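# Unload three plates from a tray onto the table

## Task

Lift each of the three plates out of the tray and set it down on the table surface, with no plate resting on another; the tray must be left in its original state, every plate must stay where it is without the robot supporting it, and at the end the suction must be released and the tool moved away.

## Robot and tools

ROBOT. One six-joint arm (a UR12e-type arm) ending in a single vacuum suction cup; there is no second arm and no fingers. The controlled point is the cup point: the middle of the cup's rim (29 mm across) when nothing touches it. The cup points along the cup point's own +z axis. About 7 cm back from the rim the tool body and its camera stick out up to roughly 8 cm sideways, so leave room around the tool when reaching into the tray or near its walls.

FRAMES. Results report pose in the scene frame: origin on the table top under the arm's base, +z up, +y to the left when facing along +x. Position is in metres, orientation is a quaternion in w x y z order, velocities in m/s and rad/s. At long reach the printed position can be somewhat wrong. Every motion command, however, is expressed in the cup point's own axes, not the scene frame.

execute_actions(actions). actions is a list of actions, run one after another. Each action is a list of up to 15 rows; each row lasts one 1/30 s control step, so an action covers 0.5 s, and if fewer than 15 rows are given the last one repeats. A row is 7 numbers, each in [-1, 1]: dx, dy, dz, rx, ry, rz, suction. The first six are an offset (not a pose) from where the cup point was measured when that action began; for the first action of a call this is the pose in the latest result of the scene. Every row in an action refers to that same start, not to the previous row. Scale: 1.0 equals 0.6 m of travel or 180 degrees of turn; rx, ry, rz form a single rotation vector. An empty list moves nothing and just returns the state and image.

Suction (7th number): 1 asks for full vacuum (about 55 kPa under ambient), smaller values ask for that fraction, and 0.05 or less switches it off. The setting persists until changed.

Per-step clipping: each step the commanded pose is limited to 100 mm and 16 degrees from the measured pose, so big offsets take several actions; after an action the arm goes at most to the last clipped pose, so send the remainder next. Motion trails commands by about 0.17 s. The 'Hand target' line shows where the controller is currently heading. If position and orientation cannot both be met, position wins. A 'pose unreachable' line means the clearance check altered or blocked the command.

move(target, speed, stop_force, blocking). target is one 7-number row as above: an offset in the cup point's axes from the pose in the latest result that showed one, plus suction (sent when the move starts). The cup point follows a straight path lasting 0.5 to 10 s (cut off at 10 s) and takes the shorter rotation. speed: top speed in m/s, 0.002 to 0.5, default 0.25; rotation limited to twice that in rad/s. The path ignores obstacles, and the real arm may lag, drift and overshoot the speed, worst with the arm almost straight. stop_force (N, 13 to 80, not allowed in the first 0.2 s of a scene): ends the path once the wrist sensor feels that much added push against the direction of travel for two steps, then backs up two steps and holds. Use it with a very slow speed when touching down; pressure can briefly exceed it. Don't use it on moves that rotate, and omit it when moving away from something being pressed. blocking=false returns after 0.5 s while the arm continues; it cannot combine with stop_force, and other motion commands are refused until wait or stop shows the end. The result adds a 'move:' line: done, contact, held, off_target, moving or fault, with limits such as paced (pose clipped) or held (steps blocked; motion may then jump faster), and the distance left to target.

wait(seconds): 0 to 10, lets time pass holding the last command; returns early if a running move ends. stop(): brakes a running move; suction unchanged. zoom_image(camera, region): camera 'cam_wrist', region [x0, y0, x1, y1] in pixels of the 616x616 fisheye image, at most 504x504. read_manual(section): only licence text, no motion. finished_scene(scene): ends the current scene, given its number; irreversible, and the result says whether the goal held.

GRIPPING. Turn suction on and press the rim flat onto a smooth flat part of a plate, fully sealed all round; edges, holes or seams leak. suction_measured near 0 means no seal; a good seal settles within 0.15 below the setting and may sag up to 0.04 between pump cycles. part_present goes to 1 at 0.50 and back to 0 below 0.45. Under vacuum the cup shortens, so the held plate sits up to about 10 mm nearer the tool. Vacuum alone can lift a plate. To release: set the plate down on the table, then switch suction off, and move at least 15 mm away. If the cup seals on the table it pins the tool; switch suction off.

FORCES AND FAULTS. The arm is stiff: pushing even slightly past contact on something firm can fault it. A fault (joint load reaching its limit, e.g. wrist joints 48.6 N m, elbow 135 N m, shoulders 297 N m, or 150 N external force anywhere) halts the arm for 10 s and drops the rest of the call. Wrist force/torque are given on the cup point's axes, pointing from the surface into the arm, with up to about 5.5 N offset, noise up to about 3.4 N, saturation near 100 N; 'no reading' is normal at start. Joint torques are noisy and offset. Motors heat while holding loads: a MOTOR HOT line appears from 70 °C, and at 85 °C the brakes lock until cool.

AVOID. Dropping plates, slamming or hard pressing, stacking plates, disturbing or moving the tray, and pushing anything off the table (that ends the scene). Loose items may occasionally get a small shove from outside.

Each tool is called after "Emit:" as name([rows], argument=value, ...), one row to a line, values as JSON.

## Session

Emit:
execute_actions(actions=[])

Scene clock: 0.00 s.
end_effector_position=(+0.6304, +0.0106, +0.2939) suction_measured=0.00 part_present=0 end_effector_quat_wxyz=(-0.002, -0.008, +1.000, +0.002) end_effector_velocity=(-0.000, +0.000, +0.001) end_effector_angular_velocity=(+0.000, -0.002, +0.001)
Joint positions: [-0.28  -1.557  2.144 -2.16  -1.569  2.862]
Joint velocities: [ 0.    -0.002  0.     0.     0.    -0.   ]
Joint torques (N m, as the arm reports them, + toward a larger angle): no reading
Wrist force (N, on the end effector, along its own x y z axes, offset not removed): no reading
Wrist torque (N m, same axes, about the end effector's origin, offset not removed): no reading
Hand target: +0.630, +0.011, +0.294; -0.002, -0.008, +1.000, +0.002

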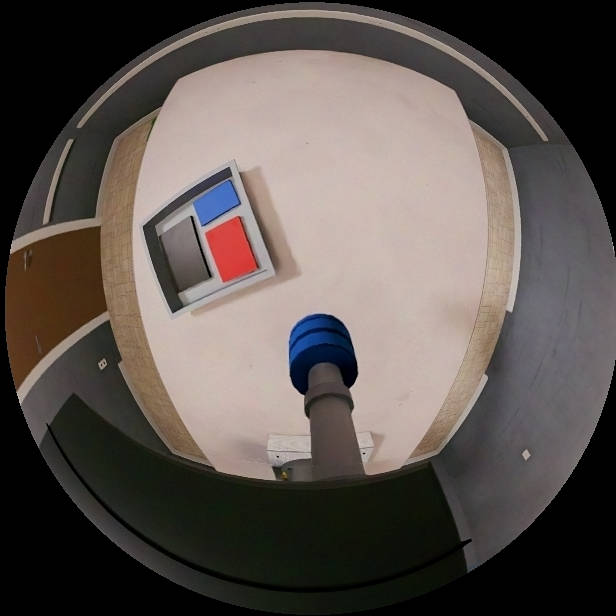

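Emit:
move(target=[0,0.28,0.1,0,0,0,0], speed=0.4)

Emit:
zoom_image(camera="cam_wrist", region=[180,120,440,380])

Scene clock: 9.17 s.
end_effector_position=(+0.6270, +0.1786, +0.2345) suction_measured=0.00 part_present=0 end_effector_quat_wxyz=(-0.002, -0.008, +1.000, +0.002) end_effector_velocity=(+0.001, +0.001, -0.000) end_effector_angular_velocity=(-0.000, -0.001, -0.001)
Joint positions: [-0.01  -1.45   2.16  -2.282 -1.569  3.133]
Joint velocities: [ 0.002  0.003 -0.002 -0.002 -0.     0.004]
Joint torques (N m, as the arm reports them, + toward a larger angle): [ 16.33 -39.88 -41.01  -4.97  -3.11   4.77]
Wrist force (N, on the end effector, along its own x y z axes, offset not removed): [2.1 -3.1 -2.6]
Wrist torque (N m, same axes, about the end effector's origin, offset not removed): [-0.84 -0.28 -0.15]
Hand target: +0.627, +0.179, +0.234; -0.002, -0.008, +1.000, +0.002
Off the commanded pose: 0.000 m, 0 deg.
move: done

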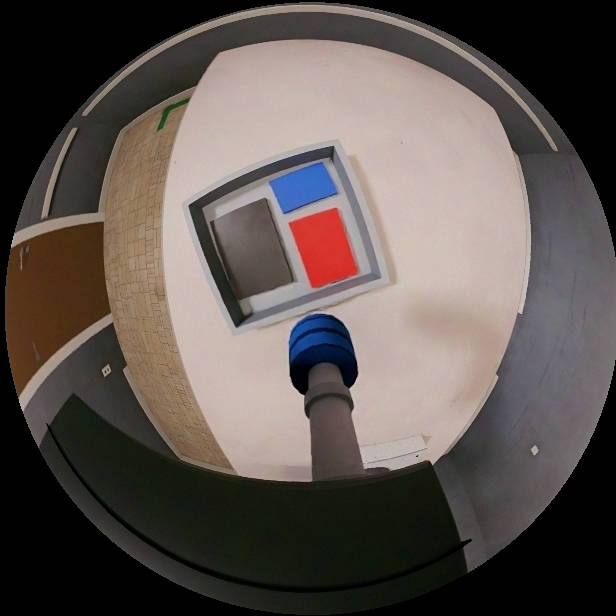

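Region (180, 120, 440, 380) of cam_wrist's 616x616 image, scaled by 1.938, with more detail than that image has.

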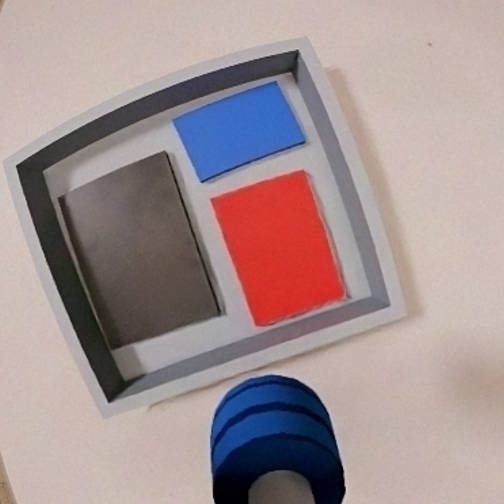

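Emit:
move(target=[-0.043,-0.011,0.27,0,0,0,0], speed=0.3)

Emit:
move(target=[0,0,0.11,0,0,0,1], speed=0.03, stop_force=20)

Scene clock: 17.77 s.
end_effector_position=(+0.6519, +0.1729, +0.0726) suction_measured=0.00 part_present=0 end_effector_quat_wxyz=(-0.002, -0.008, +1.000, +0.002) end_effector_velocity=(+0.002, +0.000, -0.000) end_effector_angular_velocity=(-0.000, -0.003, +0.001)
Joint positions: [-0.02  -1.172  2.204 -2.604 -1.569  3.123]
Joint velocities: [ 0.001  0.002 -0.002 -0.004 -0.    -0.   ]
Joint torques (N m, as the arm reports them, + toward a larger angle): [ 21.24 -54.15 -31.62  -5.57   2.78   1.55]
Wrist force (N, on the end effector, along its own x y z axes, offset not removed): [-5.0 1.9 -3.0]
Wrist torque (N m, same axes, about the end effector's origin, offset not removed): [-0.06 0.68 -0.17]
Hand target: +0.652, +0.173, +0.072; -0.002, -0.008, +1.000, +0.002
Off the commanded pose: 0.000 m, 0 deg.
move: done

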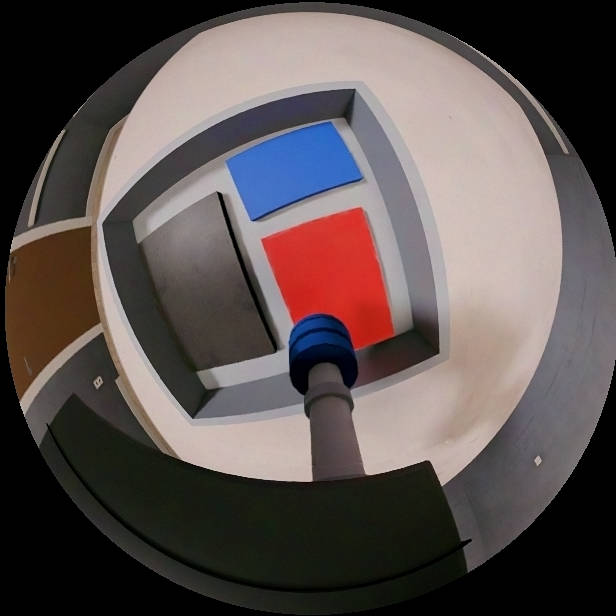

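Scene clock: 20.30 s.
end_effector_position=(+0.6515, +0.1730, +0.0067) suction_measured=0.51 part_present=1 end_effector_quat_wxyz=(-0.002, -0.008, +1.000, +0.002) end_effector_velocity=(-0.001, -0.000, -0.001) end_effector_angular_velocity=(-0.001, -0.001, +0.000)
Joint positions: [-0.02  -1.053  2.213 -2.733 -1.569  3.123]
Joint velocities: [ 0.     0.002  0.001 -0.003 -0.001 -0.   ]
Joint torques (N m, as the arm reports them, + toward a larger angle): [-12.67 -55.87 -12.41  -5.31   2.54  -0.98]
Wrist force (N, on the end effector, along its own x y z axes, offset not removed): [2.7 0.2 -2.6]
Wrist torque (N m, same axes, about the end effector's origin, offset not removed): [-0.17 -0.46 -0.23]
Hand target: +0.652, +0.173, +0.007; -0.002, -0.008, +1.000, +0.002
Off the commanded pose: 0.000 m, 0 deg.
move: done

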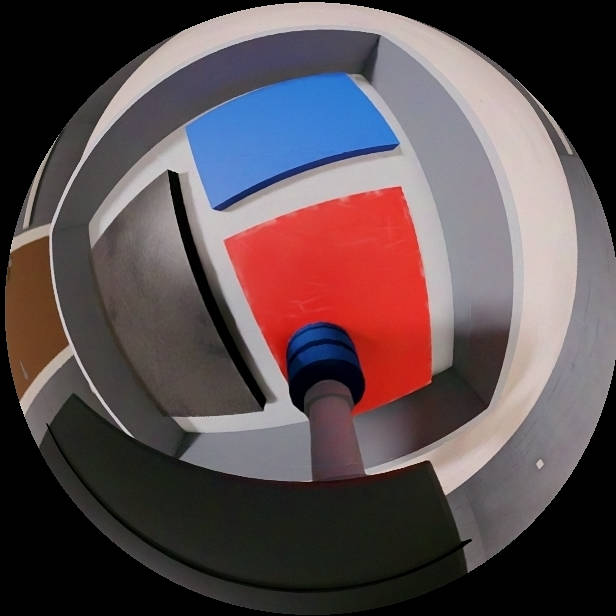

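Emit:
move(target=[0,0,-0.2,0,0,0,1], speed=0.1)

Scene clock: 25.23 s.
end_effector_position=(+0.6522, +0.1728, +0.1265) suction_measured=0.98 part_present=1 end_effector_quat_wxyz=(-0.002, -0.008, +1.000, +0.002) end_effector_velocity=(-0.000, -0.000, +0.002) end_effector_angular_velocity=(-0.000, -0.001, -0.000)
Joint positions: [-0.019 -1.262  2.185 -2.495 -1.569  3.123]
Joint velocities: [-0.    -0.004  0.     0.002 -0.     0.   ]
Joint torques (N m, as the arm reports them, + toward a larger angle): [ -4.39 -73.02 -36.7   -0.93   3.2    1.35]
Wrist force (N, on the end effector, along its own x y z axes, offset not removed): [1.5 0.3 0.4]
Wrist torque (N m, same axes, about the end effector's origin, offset not removed): [-0.14 0.00 -0.17]
Hand target: +0.652, +0.173, +0.127; -0.002, -0.008, +1.000, +0.002
Off the commanded pose: 0.000 m, 0 deg.
move: done

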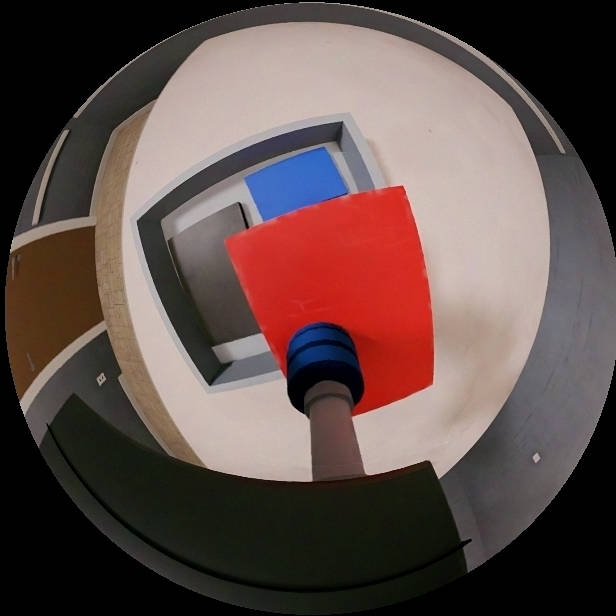

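Emit:
move(target=[0,-0.41,0.1,0,0,0,1], speed=0.3)

Emit:
move(target=[0,0,0.15,0,0,0,1], speed=0.03, stop_force=15)

Emit:
execute_actions([
  [[0,0,0,0,0,0,0]],
])

Emit:
move(target=[0,0,-0.22,0,0,0,0], speed=0.3)

Scene clock: 30.27 s.
end_effector_position=(+0.6562, -0.0729, +0.0659) suction_measured=0.98 part_present=1 end_effector_quat_wxyz=(-0.002, -0.008, +1.000, +0.002) end_effector_velocity=(+0.000, -0.001, -0.001) end_effector_angular_velocity=(+0.000, -0.000, -0.000)
Joint positions: [-0.395 -1.176  2.233 -2.628 -1.569  2.747]
Joint velocities: [-0.002  0.002 -0.001 -0.001  0.001 -0.002]
Joint torques (N m, as the arm reports them, + toward a larger angle): [-11.89 -52.88 -30.76  -4.19   3.61  -3.2 ]
Wrist force (N, on the end effector, along its own x y z axes, offset not removed): [4.6 2.9 2.2]
Wrist torque (N m, same axes, about the end effector's origin, offset not removed): [-0.09 -0.64 -0.04]
Hand target: +0.656, -0.073, +0.066; -0.002, -0.008, +1.000, +0.002
Off the commanded pose: 0.001 m, 0 deg.
move: done

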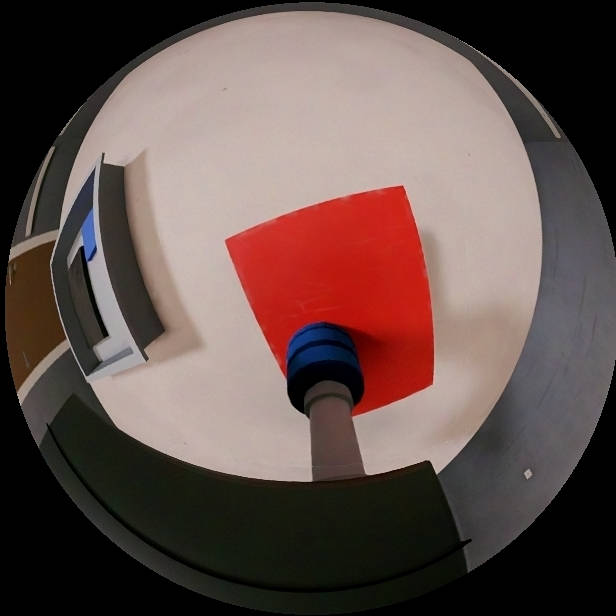

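Scene clock: 42.73 s.
end_effector_position=(+0.6583, -0.0737, +0.0009) suction_measured=0.99 part_present=1 end_effector_quat_wxyz=(+0.001, -0.008, +1.000, +0.001) end_effector_velocity=(+0.000, +0.000, -0.000) end_effector_angular_velocity=(+0.000, -0.000, +0.000)
Joint positions: [-0.395 -1.052  2.24  -2.767 -1.569  2.747]
Joint velocities: [ 0.  0. -0. -0.  0. -0.]
Joint torques (N m, as the arm reports them, + toward a larger angle): [  1.11 -61.74 -19.27  -2.63   0.46   0.26]
Wrist force (N, on the end effector, along its own x y z axes, offset not removed): [5.6 -0.1 -26.4]
Wrist torque (N m, same axes, about the end effector's origin, offset not removed): [-0.23 -0.28 -0.08]
Hand target: +0.658, -0.074, +0.001; +0.001, -0.008, +1.000, +0.001
Off the commanded pose: 0.025 m, 0 deg.
FORCE FAULT: contact force on the arm reached its limit, and the arm stopped for 10 seconds. The contact can be on any part of the arm, not only on its tool. That time counts as 20 of the actions that you can send in this scene. The arm's remaining commands of this call were not run. The arm holds still and accepts commands again. Move the arm away from the contact; if what it grips holds it there, let go first. Pushing or pulling that hard again can fault the arm again.
move: fault (stop_force had ended the path)

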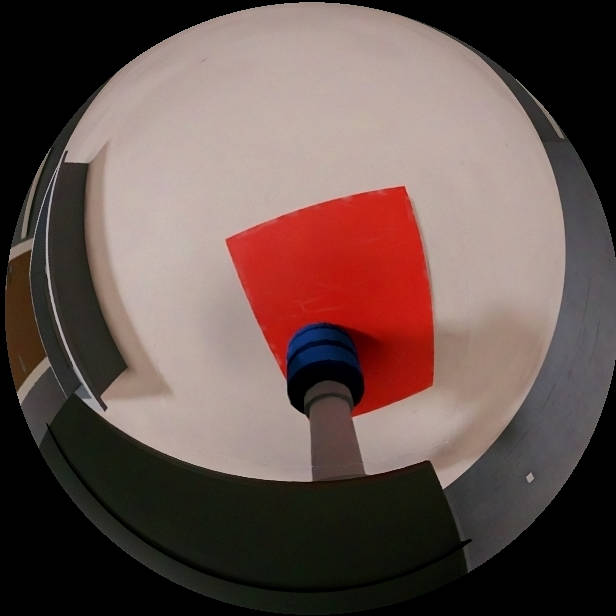

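not run: a fault stop came before this call.

not run: a fault stop came before this call.

Emit:
execute_actions([
  [[0,0,-0.005,0,0,0,0]],
  [[0,0,0,0,0,0,0]],
])

Emit:
move(target=[-0.14,0.46,-0.19,0,0,0,0], speed=0.3)

Scene clock: 46.87 s.
end_effector_position=(+0.6583, -0.0737, +0.0038) suction_measured=0.00 part_present=0 end_effector_quat_wxyz=(+0.001, -0.008, +1.000, +0.001) end_effector_velocity=(+0.001, -0.000, +0.001) end_effector_angular_velocity=(-0.000, -0.001, -0.000)
Joint positions: [-0.395 -1.058  2.24  -2.761 -1.569  2.747]
Joint velocities: [ 0.    -0.    -0.001  0.    -0.     0.   ]
Joint torques (N m, as the arm reports them, + toward a larger angle): [  0.67 -67.53 -14.45  -1.11   0.49   0.52]
Wrist force (N, on the end effector, along its own x y z axes, offset not removed): [1.8 -0.7 -7.1]
Wrist torque (N m, same axes, about the end effector's origin, offset not removed): [-0.30 -0.19 0.20]
Hand target: +0.658, -0.074, +0.004; +0.001, -0.008, +1.000, +0.001
Off the commanded pose: 0.000 m, 0 deg.

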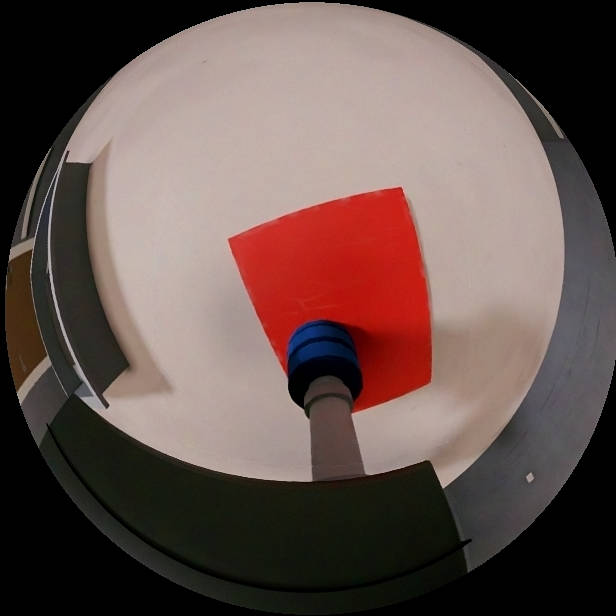

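Scene clock: 48.50 s.
end_effector_position=(+0.7371, +0.2036, +0.1179) suction_measured=0.00 part_present=0 end_effector_quat_wxyz=(+0.001, -0.008, +1.000, +0.001) end_effector_velocity=(-0.001, +0.001, -0.000) end_effector_angular_velocity=(+0.000, +0.002, -0.001)
Joint positions: [ 0.023 -1.141  2.014 -2.452 -1.572  3.166]
Joint velocities: [ 0.002  0.001 -0.     0.002  0.     0.002]
Joint torques (N m, as the arm reports them, + toward a larger angle): [ 19.42 -63.91 -38.14  -1.59  -2.75   4.43]
Wrist force (N, on the end effector, along its own x y z axes, offset not removed): [-3.0 -1.1 -1.2]
Wrist torque (N m, same axes, about the end effector's origin, offset not removed): [-0.25 0.38 0.12]
Hand target: +0.737, +0.204, +0.118; +0.001, -0.008, +1.000, +0.001
Off the commanded pose: 0.001 m, 0 deg.
move: done

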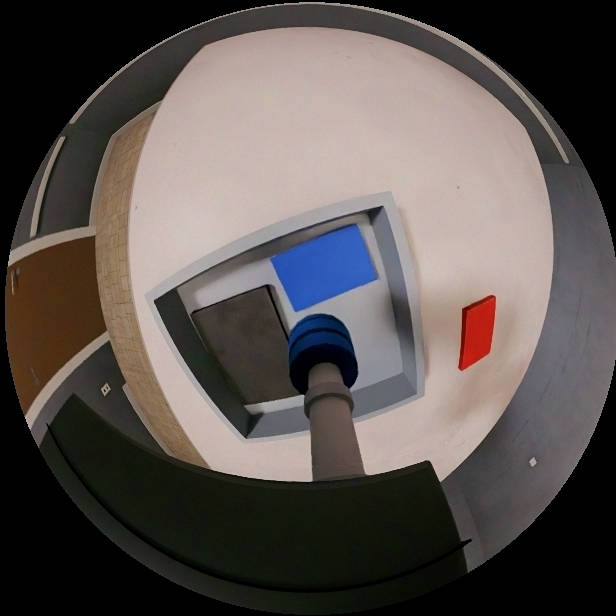

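Emit:
move(target=[-0.015,0,0.115,0,0,0,0], speed=0.15)

Emit:
move(target=[0,0,0.07,0,0,0,1], speed=0.01, stop_force=13)

Scene clock: 52.80 s.
end_effector_position=(+0.7462, +0.2037, +0.0490) suction_measured=0.00 part_present=0 end_effector_quat_wxyz=(+0.001, -0.008, +1.000, +0.001) end_effector_velocity=(+0.001, -0.001, -0.001) end_effector_angular_velocity=(-0.001, -0.001, -0.001)
Joint positions: [ 0.023 -1.031  2.014 -2.561 -1.572  3.165]
Joint velocities: [-0.001  0.002 -0.002 -0.002 -0.001 -0.   ]
Joint torques (N m, as the arm reports them, + toward a larger angle): [  0.04 -67.9  -33.17  -5.8   -0.35  -2.16]
Wrist force (N, on the end effector, along its own x y z axes, offset not removed): [2.1 3.9 -6.6]
Wrist torque (N m, same axes, about the end effector's origin, offset not removed): [0.43 -0.02 0.07]
Hand target: +0.746, +0.204, +0.049; +0.001, -0.008, +1.000, +0.001
Off the commanded pose: 0.000 m, 0 deg.
move: done

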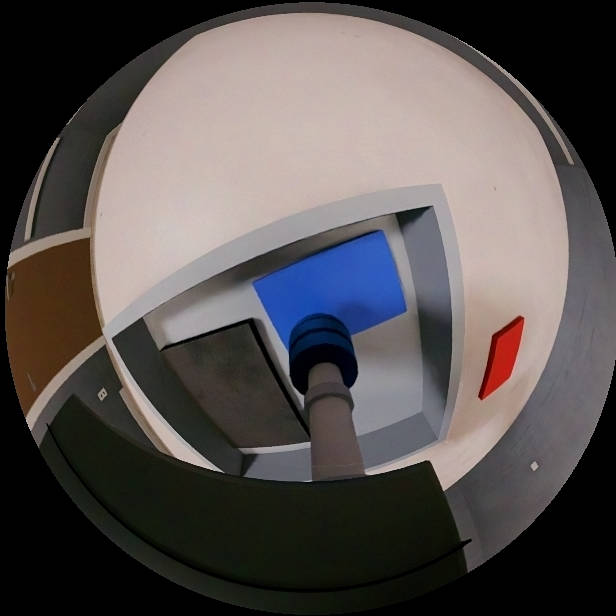

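Scene clock: 57.23 s.
end_effector_position=(+0.7462, +0.2037, +0.0072) suction_measured=0.85 part_present=1 end_effector_quat_wxyz=(+0.001, -0.008, +1.000, +0.001) end_effector_velocity=(+0.000, -0.000, -0.002) end_effector_angular_velocity=(-0.000, -0.000, -0.000)
Joint positions: [ 0.023 -0.967  2.017 -2.629 -1.572  3.165]
Joint velocities: [-0.     0.003 -0.    -0.003 -0.     0.   ]
Joint torques (N m, as the arm reports them, + toward a larger angle): [-14.82 -69.02 -16.35  -4.94   0.4   -4.  ]
Wrist force (N, on the end effector, along its own x y z axes, offset not removed): [8.5 -2.0 -0.4]
Wrist torque (N m, same axes, about the end effector's origin, offset not removed): [-0.44 -1.08 -0.07]
Hand target: +0.746, +0.204, +0.007; +0.001, -0.008, +1.000, +0.001
Off the commanded pose: 0.000 m, 0 deg.
move: done

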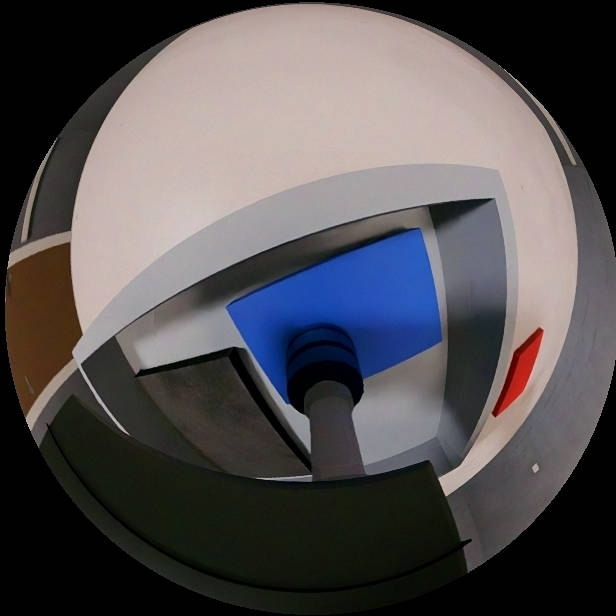

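Emit:
move(target=[0,0,-0.2,0,0,0,1], speed=0.12)

Emit:
move(target=[-0.125,-0.5,0,0,0,0,1], speed=0.3)

Emit:
move(target=[0,0,0.2,0,0,0,1], speed=0.1)

Scene clock: 62.40 s.
end_effector_position=(+0.7461, +0.2038, +0.1270) suction_measured=0.99 part_present=1 end_effector_quat_wxyz=(+0.001, -0.008, +1.000, +0.001) end_effector_velocity=(+0.000, -0.000, +0.003) end_effector_angular_velocity=(-0.000, -0.002, -0.000)
Joint positions: [ 0.023 -1.143  1.993 -2.429 -1.572  3.165]
Joint velocities: [-0.    -0.004 -0.001  0.002 -0.     0.   ]
Joint torques (N m, as the arm reports them, + toward a larger angle): [  6.76 -83.92 -37.97  -1.17   1.69   3.12]
Wrist force (N, on the end effector, along its own x y z axes, offset not removed): [0.5 -5.8 -1.1]
Wrist torque (N m, same axes, about the end effector's origin, offset not removed): [-0.96 -0.17 -0.13]
Hand target: +0.746, +0.204, +0.127; +0.001, -0.008, +1.000, +0.001
Off the commanded pose: 0.000 m, 0 deg.
move: done

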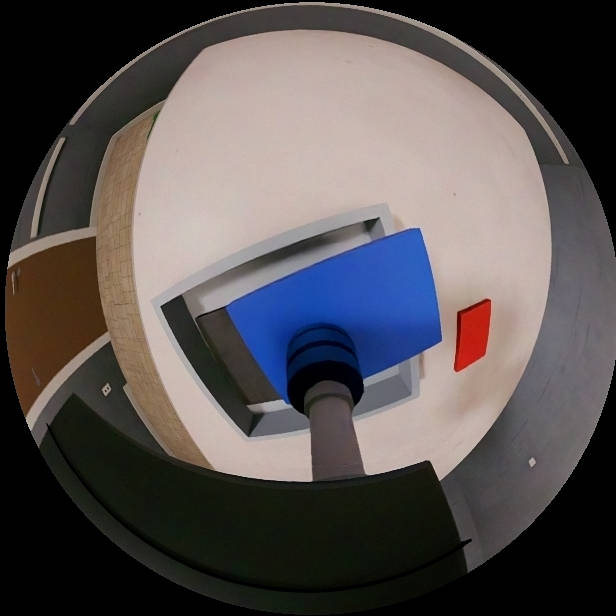

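Scene clock: 64.03 s.
end_effector_position=(+0.8263, -0.0948, +0.1271) suction_measured=0.99 part_present=1 end_effector_quat_wxyz=(+0.001, -0.008, +1.000, +0.001) end_effector_velocity=(+0.000, -0.002, +0.001) end_effector_angular_velocity=(-0.001, -0.001, -0.001)
Joint positions: [-0.342 -1.074  1.872 -2.378 -1.57   2.8  ]
Joint velocities: [-0.002 -0.    -0.001  0.    -0.001 -0.001]
Joint torques (N m, as the arm reports them, + toward a larger angle): [-11.34 -72.82 -40.13  -1.35   3.83  -3.78]
Wrist force (N, on the end effector, along its own x y z axes, offset not removed): [-0.4 4.3 -0.6]
Wrist torque (N m, same axes, about the end effector's origin, offset not removed): [0.27 0.15 -0.30]
Hand target: +0.826, -0.095, +0.127; +0.001, -0.008, +1.000, +0.001
Off the commanded pose: 0.001 m, 0 deg.
move: done

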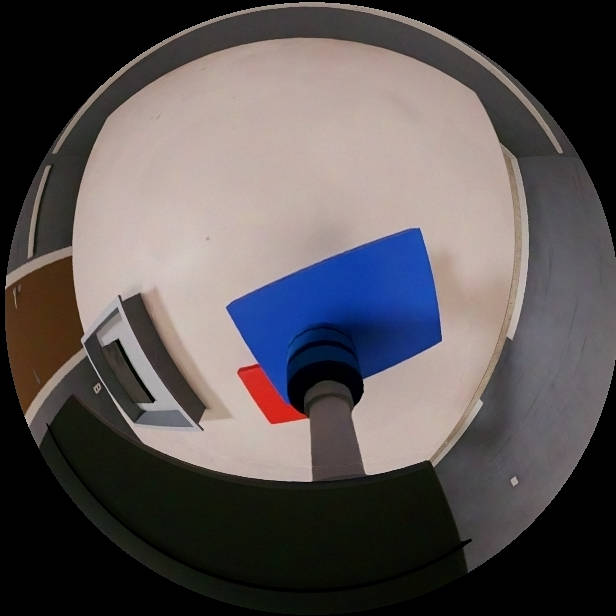

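Scene clock: 65.70 s.
end_effector_position=(+0.8264, -0.0948, +0.0072) suction_measured=0.98 part_present=1 end_effector_quat_wxyz=(+0.001, -0.008, +1.000, +0.001) end_effector_velocity=(+0.001, -0.000, -0.001) end_effector_angular_velocity=(-0.000, -0.001, -0.000)
Joint positions: [-0.343 -0.913  1.896 -2.562 -1.57   2.8  ]
Joint velocities: [-0.     0.003 -0.001 -0.002 -0.     0.   ]
Joint torques (N m, as the arm reports them, + toward a larger angle): [ -4.83 -73.64 -34.32  -5.02   1.92  -1.92]
Wrist force (N, on the end effector, along its own x y z axes, offset not removed): [0.3 -7.8 -5.5]
Wrist torque (N m, same axes, about the end effector's origin, offset not removed): [-1.21 -0.12 -0.09]
Hand target: +0.826, -0.095, +0.007; +0.001, -0.008, +1.000, +0.001
Off the commanded pose: 0.000 m, 0 deg.
move: done

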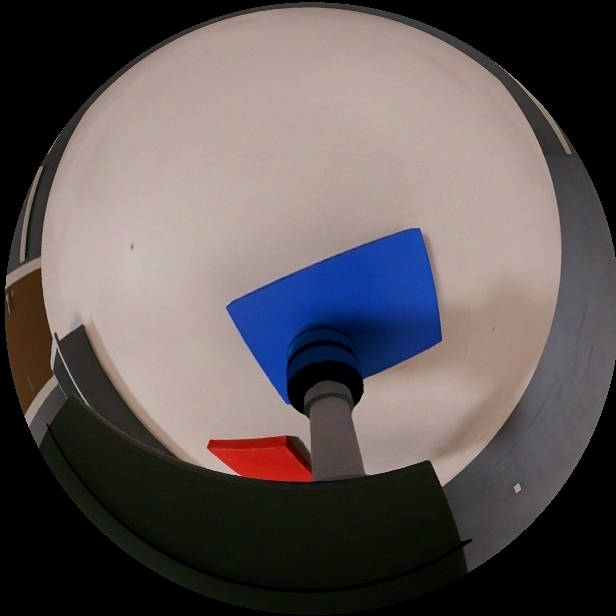

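Emit:
execute_actions([
  [[0,0,0.005,0,0,0,1]],
  [[0,0,0,0,0,0,0]],
])

Emit:
move(target=[0,0,-0.2,0,0,0,0], speed=0.3)

Emit:
move(target=[0.28,0.62,0,0,0,0,0], speed=0.35)

Emit:
move(target=[0,0,0.125,0,0,0,0], speed=0.15)

Scene clock: 70.53 s.
end_effector_position=(+0.8265, -0.0948, +0.0043) suction_measured=0.00 part_present=0 end_effector_quat_wxyz=(+0.001, -0.008, +1.000, +0.001) end_effector_velocity=(-0.001, +0.001, -0.001) end_effector_angular_velocity=(+0.001, +0.002, +0.001)
Joint positions: [-0.343 -0.909  1.895 -2.566 -1.57   2.8  ]
Joint velocities: [ 0.001  0.001  0.001 -0.     0.    -0.   ]
Joint torques (N m, as the arm reports them, + toward a larger angle): [  2.56 -77.43 -21.17  -1.21   0.82   1.75]
Wrist force (N, on the end effector, along its own x y z axes, offset not removed): [-6.3 1.5 -6.2]
Wrist torque (N m, same axes, about the end effector's origin, offset not removed): [-0.12 0.86 -0.17]
Hand target: +0.827, -0.095, +0.004; +0.001, -0.008, +1.000, +0.001
Off the commanded pose: 0.000 m, 0 deg.

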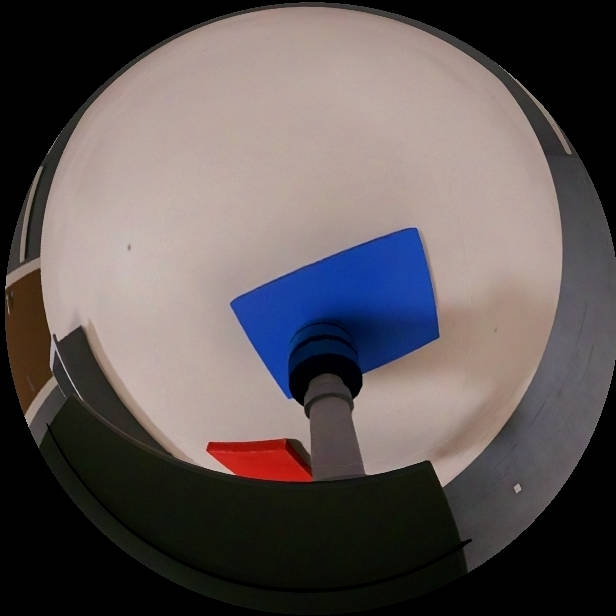

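Scene clock: 71.53 s.
end_effector_position=(+0.8263, -0.0948, +0.1241) suction_measured=0.00 part_present=0 end_effector_quat_wxyz=(+0.001, -0.008, +1.000, +0.001) end_effector_velocity=(+0.001, -0.001, +0.003) end_effector_angular_velocity=(-0.001, -0.003, +0.001)
Joint positions: [-0.342 -1.07   1.873 -2.382 -1.57   2.8  ]
Joint velocities: [-0.    -0.003 -0.002  0.002 -0.    -0.001]
Joint torques (N m, as the arm reports them, + toward a larger angle): [-13.2  -91.95 -38.93  -1.21   2.58  -3.78]
Wrist force (N, on the end effector, along its own x y z axes, offset not removed): [6.8 -2.6 -2.0]
Wrist torque (N m, same axes, about the end effector's origin, offset not removed): [-0.47 -0.73 0.08]
Hand target: +0.826, -0.095, +0.124; +0.001, -0.008, +1.000, +0.001
Off the commanded pose: 0.000 m, 0 deg.
move: done

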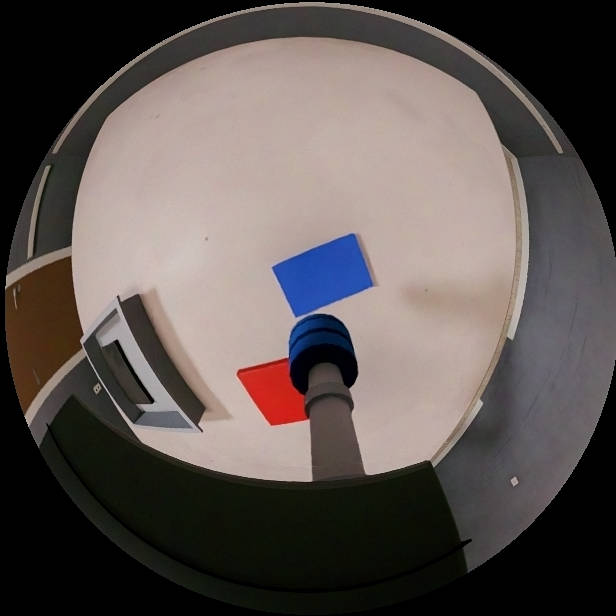

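Scene clock: 73.33 s.
end_effector_position=(+0.6517, +0.2742, +0.1239) suction_measured=0.00 part_present=0 end_effector_quat_wxyz=(+0.001, -0.008, +1.000, +0.001) end_effector_velocity=(-0.001, +0.001, -0.001) end_effector_angular_velocity=(-0.001, +0.001, -0.000)
Joint positions: [ 0.133 -1.218  2.126 -2.487 -1.573  3.276]
Joint velocities: [ 0.002  0.001  0.001  0.    -0.001  0.003]
Joint torques (N m, as the arm reports them, + toward a larger angle): [ 19.76 -52.46 -36.22  -1.17  -2.93   4.65]
Wrist force (N, on the end effector, along its own x y z axes, offset not removed): [0.3 -1.9 -1.4]
Wrist torque (N m, same axes, about the end effector's origin, offset not removed): [-0.40 -0.02 0.05]
Hand target: +0.652, +0.274, +0.124; +0.001, -0.008, +1.000, +0.001
Off the commanded pose: 0.001 m, 0 deg.
move: done

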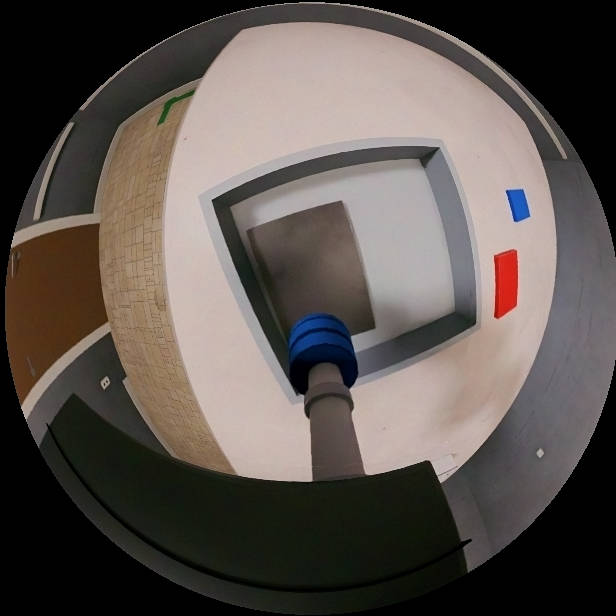

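Scene clock: 74.33 s.
end_effector_position=(+0.6517, +0.2741, +0.0490) suction_measured=0.00 part_present=0 end_effector_quat_wxyz=(+0.001, -0.008, +1.000, +0.001) end_effector_velocity=(+0.001, +0.000, -0.001) end_effector_angular_velocity=(+0.000, -0.001, +0.000)
Joint positions: [ 0.133 -1.097  2.147 -2.628 -1.573  3.275]
Joint velocities: [-0.     0.002 -0.001 -0.002  0.    -0.   ]
Joint torques (N m, as the arm reports them, + toward a larger angle): [ 12.2  -60.91 -30.58  -4.73  -1.47  -0.15]
Wrist force (N, on the end effector, along its own x y z axes, offset not removed): [-3.5 -4.3 -4.5]
Wrist torque (N m, same axes, about the end effector's origin, offset not removed): [-0.76 0.59 -0.01]
Hand target: +0.652, +0.274, +0.049; +0.001, -0.008, +1.000, +0.001
Off the commanded pose: 0.000 m, 0 deg.
move: done

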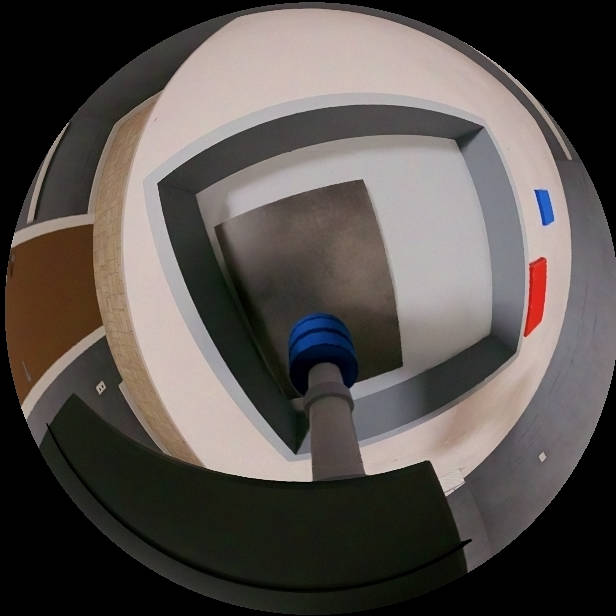

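Emit:
move(target=[0,-0.015,0.065,0,0,0,1], speed=0.012, stop_force=13)

Emit:
wait(seconds=1)

Scene clock: 80.53 s.
end_effector_position=(+0.6519, +0.2651, +0.0102) suction_measured=0.59 part_present=1 end_effector_quat_wxyz=(+0.001, -0.008, +1.000, +0.001) end_effector_velocity=(+0.001, -0.000, -0.002) end_effector_angular_velocity=(+0.000, -0.000, -0.000)
Joint positions: [ 0.12  -1.033  2.157 -2.703 -1.573  3.262]
Joint velocities: [-0.001  0.005 -0.001 -0.004  0.    -0.001]
Joint torques (N m, as the arm reports them, + toward a larger angle): [-13.55 -60.41 -14.06  -4.65   3.98  -3.58]
Wrist force (N, on the end effector, along its own x y z axes, offset not removed): [-1.2 6.3 -2.9]
Wrist torque (N m, same axes, about the end effector's origin, offset not removed): [0.38 0.20 0.00]
Hand target: +0.652, +0.265, +0.010; +0.001, -0.008, +1.000, +0.001
Off the commanded pose: 0.000 m, 0 deg.
move: done

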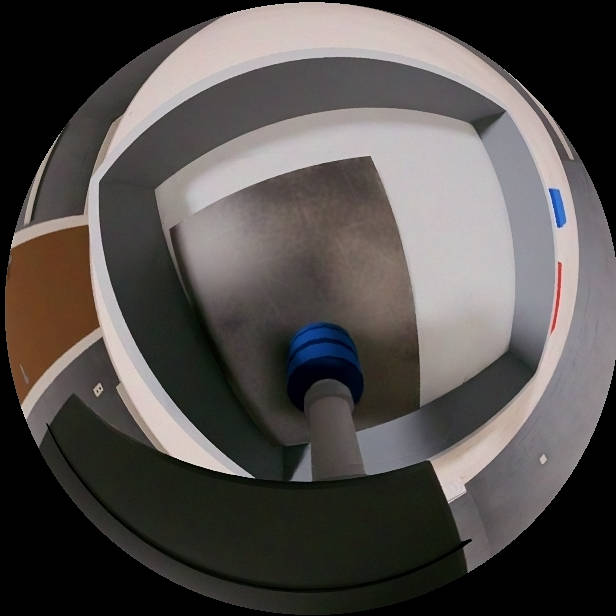

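Scene clock: 81.53 s.
end_effector_position=(+0.6519, +0.2651, +0.0100) suction_measured=0.99 part_present=1 end_effector_quat_wxyz=(+0.001, -0.008, +1.000, +0.001) end_effector_velocity=(+0.001, +0.000, +0.001) end_effector_angular_velocity=(+0.000, -0.002, +0.000)
Joint positions: [ 0.12  -1.033  2.158 -2.703 -1.573  3.262]
Joint velocities: [ 0.    -0.001 -0.001 -0.    -0.    -0.   ]
Joint torques (N m, as the arm reports them, + toward a larger angle): [-14.32 -62.77 -14.9   -5.5    3.52  -3.62]
Wrist force (N, on the end effector, along its own x y z axes, offset not removed): [4.6 1.7 2.3]
Wrist torque (N m, same axes, about the end effector's origin, offset not removed): [-0.01 -0.62 -0.19]
Hand target: +0.652, +0.265, +0.010; +0.001, -0.008, +1.000, +0.001
Off the commanded pose: 0.000 m, 0 deg.
wait: 1.00 s; at rest by 0.17 s

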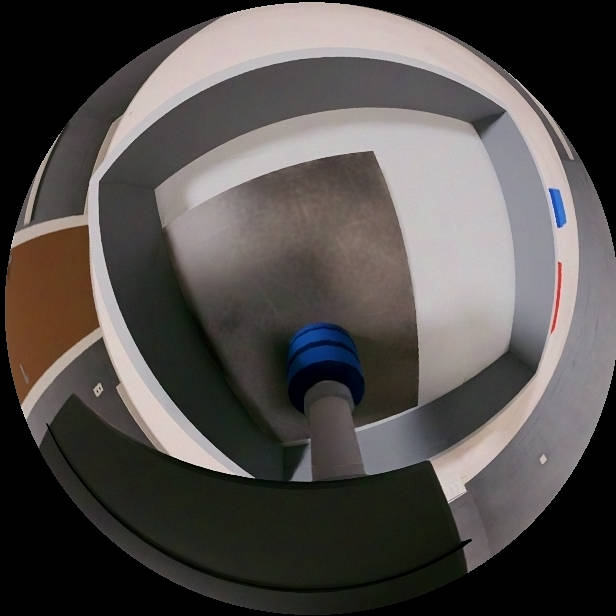

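Emit:
move(target=[0,0,-0.2,0,0,0,1], speed=0.06)

Emit:
move(target=[0,-0.92,0,0,0,0,1], speed=0.25)

Emit:
move(target=[0,0,0.2,0,0,0,1], speed=0.08)

Scene clock: 86.67 s.
end_effector_position=(+0.6518, +0.2651, +0.1298) suction_measured=1.00 part_present=1 end_effector_quat_wxyz=(+0.001, -0.008, +1.000, +0.001) end_effector_velocity=(+0.001, +0.000, +0.002) end_effector_angular_velocity=(+0.000, -0.001, +0.000)
Joint positions: [ 0.12  -1.231  2.13  -2.477 -1.573  3.263]
Joint velocities: [ 0.    -0.001 -0.002  0.002 -0.    -0.   ]
Joint torques (N m, as the arm reports them, + toward a larger angle): [ 15.54 -75.43 -38.79  -1.1    2.68   4.25]
Wrist force (N, on the end effector, along its own x y z axes, offset not removed): [3.3 -1.4 2.3]
Wrist torque (N m, same axes, about the end effector's origin, offset not removed): [-0.50 -0.46 -0.19]
Hand target: +0.652, +0.265, +0.130; +0.001, -0.008, +1.000, +0.001
Off the commanded pose: 0.000 m, 0 deg.
move: done

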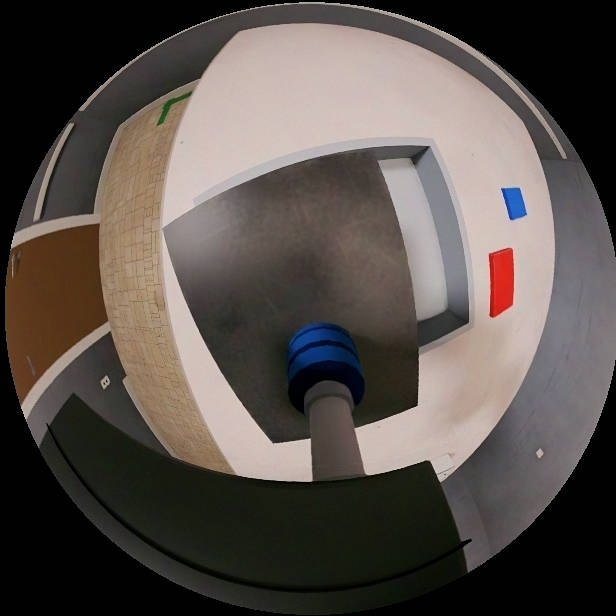

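Scene clock: 89.43 s.
end_effector_position=(+0.6616, -0.2868, +0.1298) suction_measured=0.98 part_present=1 end_effector_quat_wxyz=(+0.002, -0.008, +1.000, +0.000) end_effector_velocity=(+0.000, -0.002, +0.000) end_effector_angular_velocity=(+0.001, -0.001, +0.000)
Joint positions: [-0.671 -1.213  2.097 -2.463 -1.567  2.471]
Joint velocities: [-0.002  0.001 -0.002  0.001  0.001 -0.002]
Joint torques (N m, as the arm reports them, + toward a larger angle): [-13.4  -55.65 -36.62  -1.15   3.56  -3.25]
Wrist force (N, on the end effector, along its own x y z axes, offset not removed): [4.5 -5.1 -0.5]
Wrist torque (N m, same axes, about the end effector's origin, offset not removed): [-0.75 -0.76 -0.07]
Hand target: +0.662, -0.287, +0.130; +0.002, -0.008, +1.000, +0.000
Off the commanded pose: 0.001 m, 0 deg.
move: done

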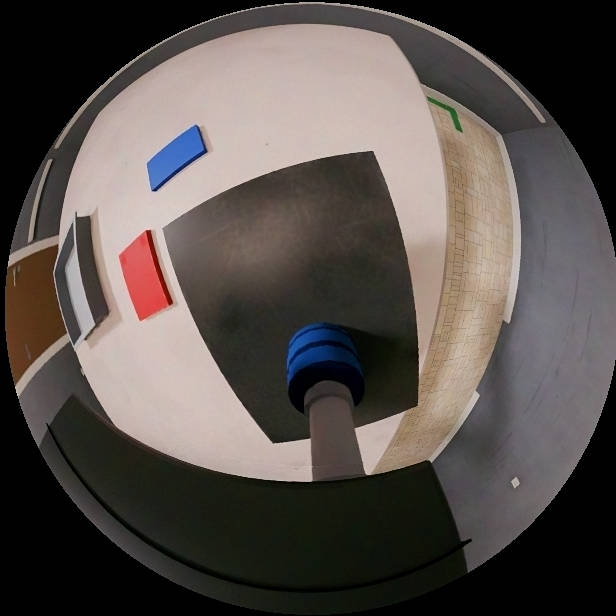

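Scene clock: 91.33 s.
end_effector_position=(+0.6616, -0.2867, +0.0099) suction_measured=0.98 part_present=1 end_effector_quat_wxyz=(+0.001, -0.008, +1.000, +0.000) end_effector_velocity=(+0.002, -0.001, -0.000) end_effector_angular_velocity=(-0.002, -0.003, +0.000)
Joint positions: [-0.671 -1.02   2.124 -2.682 -1.567  2.471]
Joint velocities: [ 0.     0.003 -0.003 -0.004  0.    -0.   ]
Joint torques (N m, as the arm reports them, + toward a larger angle): [ 20.58 -63.88 -31.86  -4.43   1.14   4.98]
Wrist force (N, on the end effector, along its own x y z axes, offset not removed): [6.0 2.3 -5.9]
Wrist torque (N m, same axes, about the end effector's origin, offset not removed): [0.05 -0.67 -0.30]
Hand target: +0.662, -0.287, +0.010; +0.002, -0.008, +1.000, +0.000
Off the commanded pose: 0.000 m, 0 deg.
move: done

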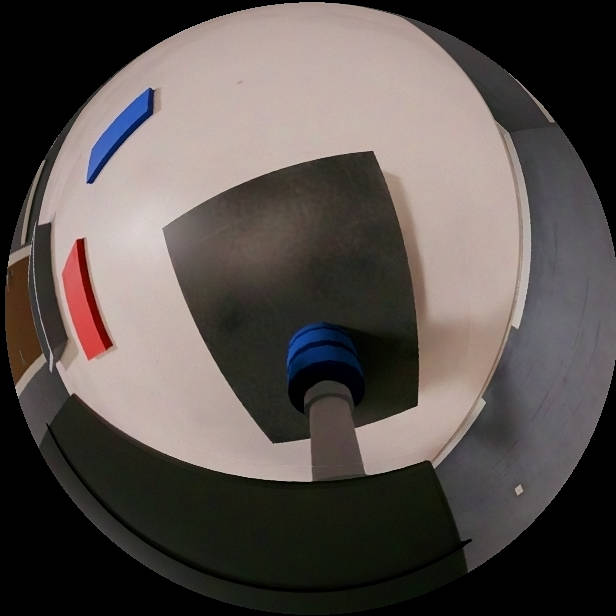

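Emit:
move(target=[-0.03,0.07,0,0,0,0,1], speed=0.08)

Emit:
execute_actions([
  [[0,0,0.005,0,0,0,1]],
  [[0,0,0,0,0,0,0]],
])

Emit:
move(target=[0,0,-0.35,0,0,0,0], speed=0.3)

Scene clock: 98.07 s.
end_effector_position=(+0.6788, -0.2445, +0.0100) suction_measured=0.96 part_present=1 end_effector_quat_wxyz=(+0.001, -0.008, +1.000, +0.000) end_effector_velocity=(+0.000, +0.002, -0.001) end_effector_angular_velocity=(+0.000, +0.001, -0.000)
Joint positions: [-0.608 -1.02   2.123 -2.682 -1.568  2.535]
Joint velocities: [ 0.002  0.002 -0.    -0.    -0.     0.003]
Joint torques (N m, as the arm reports them, + toward a larger angle): [ 21.46 -64.1  -29.3   -1.04  -2.76   3.88]
Wrist force (N, on the end effector, along its own x y z axes, offset not removed): [-2.0 2.1 0.6]
Wrist torque (N m, same axes, about the end effector's origin, offset not removed): [0.07 0.22 -0.13]
Hand target: +0.679, -0.244, +0.010; +0.001, -0.008, +1.000, +0.000
Off the commanded pose: 0.000 m, 0 deg.
move: done

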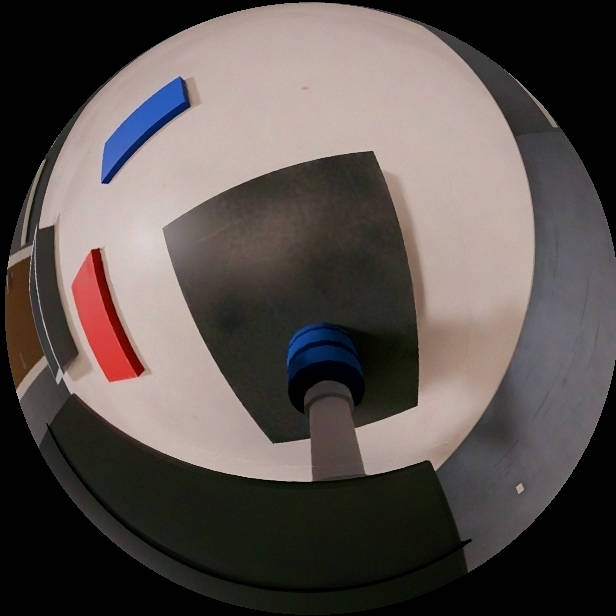

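Scene clock: 99.07 s.
end_effector_position=(+0.6789, -0.2444, +0.0070) suction_measured=0.00 part_present=0 end_effector_quat_wxyz=(+0.002, -0.008, +1.000, +0.000) end_effector_velocity=(+0.000, -0.000, -0.000) end_effector_angular_velocity=(+0.000, +0.001, -0.000)
Joint positions: [-0.607 -1.015  2.123 -2.687 -1.568  2.535]
Joint velocities: [-0.     0.    -0.001  0.001 -0.    -0.   ]
Joint torques (N m, as the arm reports them, + toward a larger angle): [ -7.84 -68.01 -18.45  -2.03  -2.48   0.23]
Wrist force (N, on the end effector, along its own x y z axes, offset not removed): [-4.7 -0.8 -1.1]
Wrist torque (N m, same axes, about the end effector's origin, offset not removed): [-0.34 0.54 0.04]
Hand target: +0.679, -0.244, +0.007; +0.001, -0.008, +1.000, +0.000
Off the commanded pose: 0.000 m, 0 deg.

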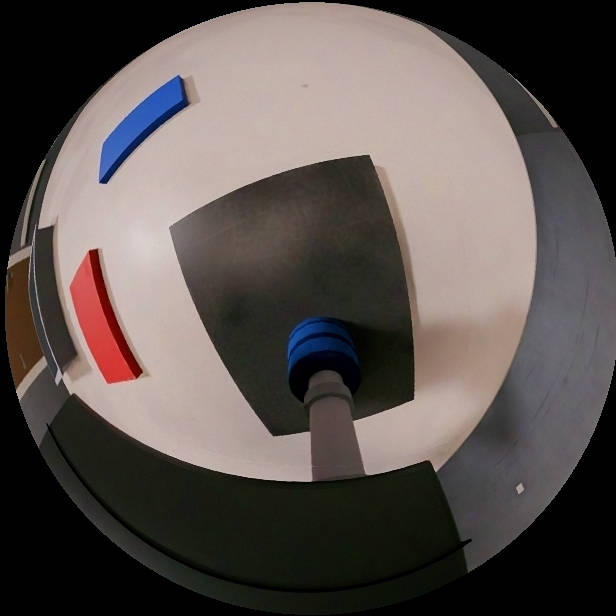

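Scene clock: 100.37 s.
end_effector_position=(+0.6787, -0.2445, +0.2168) suction_measured=0.00 part_present=0 end_effector_quat_wxyz=(+0.002, -0.008, +1.000, +0.000) end_effector_velocity=(-0.001, +0.000, +0.001) end_effector_angular_velocity=(+0.001, +0.002, -0.000)
Joint positions: [-0.608 -1.329  2.047 -2.297 -1.568  2.534]
Joint velocities: [-0.    -0.003 -0.     0.004 -0.    -0.   ]
Joint torques (N m, as the arm reports them, + toward a larger angle): [-13.65 -73.3  -41.65  -1.06   2.53  -4.13]
Wrist force (N, on the end effector, along its own x y z axes, offset not removed): [-8.0 6.3 -3.9]
Wrist torque (N m, same axes, about the end effector's origin, offset not removed): [0.42 1.11 0.20]
Hand target: +0.679, -0.244, +0.217; +0.002, -0.008, +1.000, +0.000
Off the commanded pose: 0.001 m, 0 deg.
move: done

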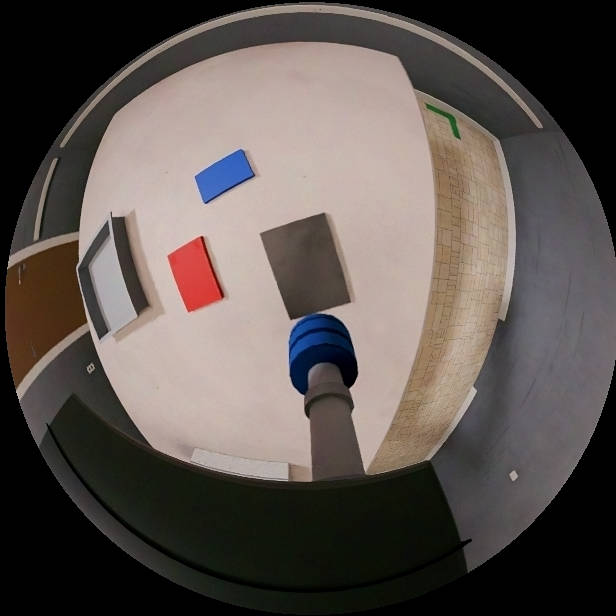

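Emit:
finished_scene(scene=1)

The scene is finished: the task was done.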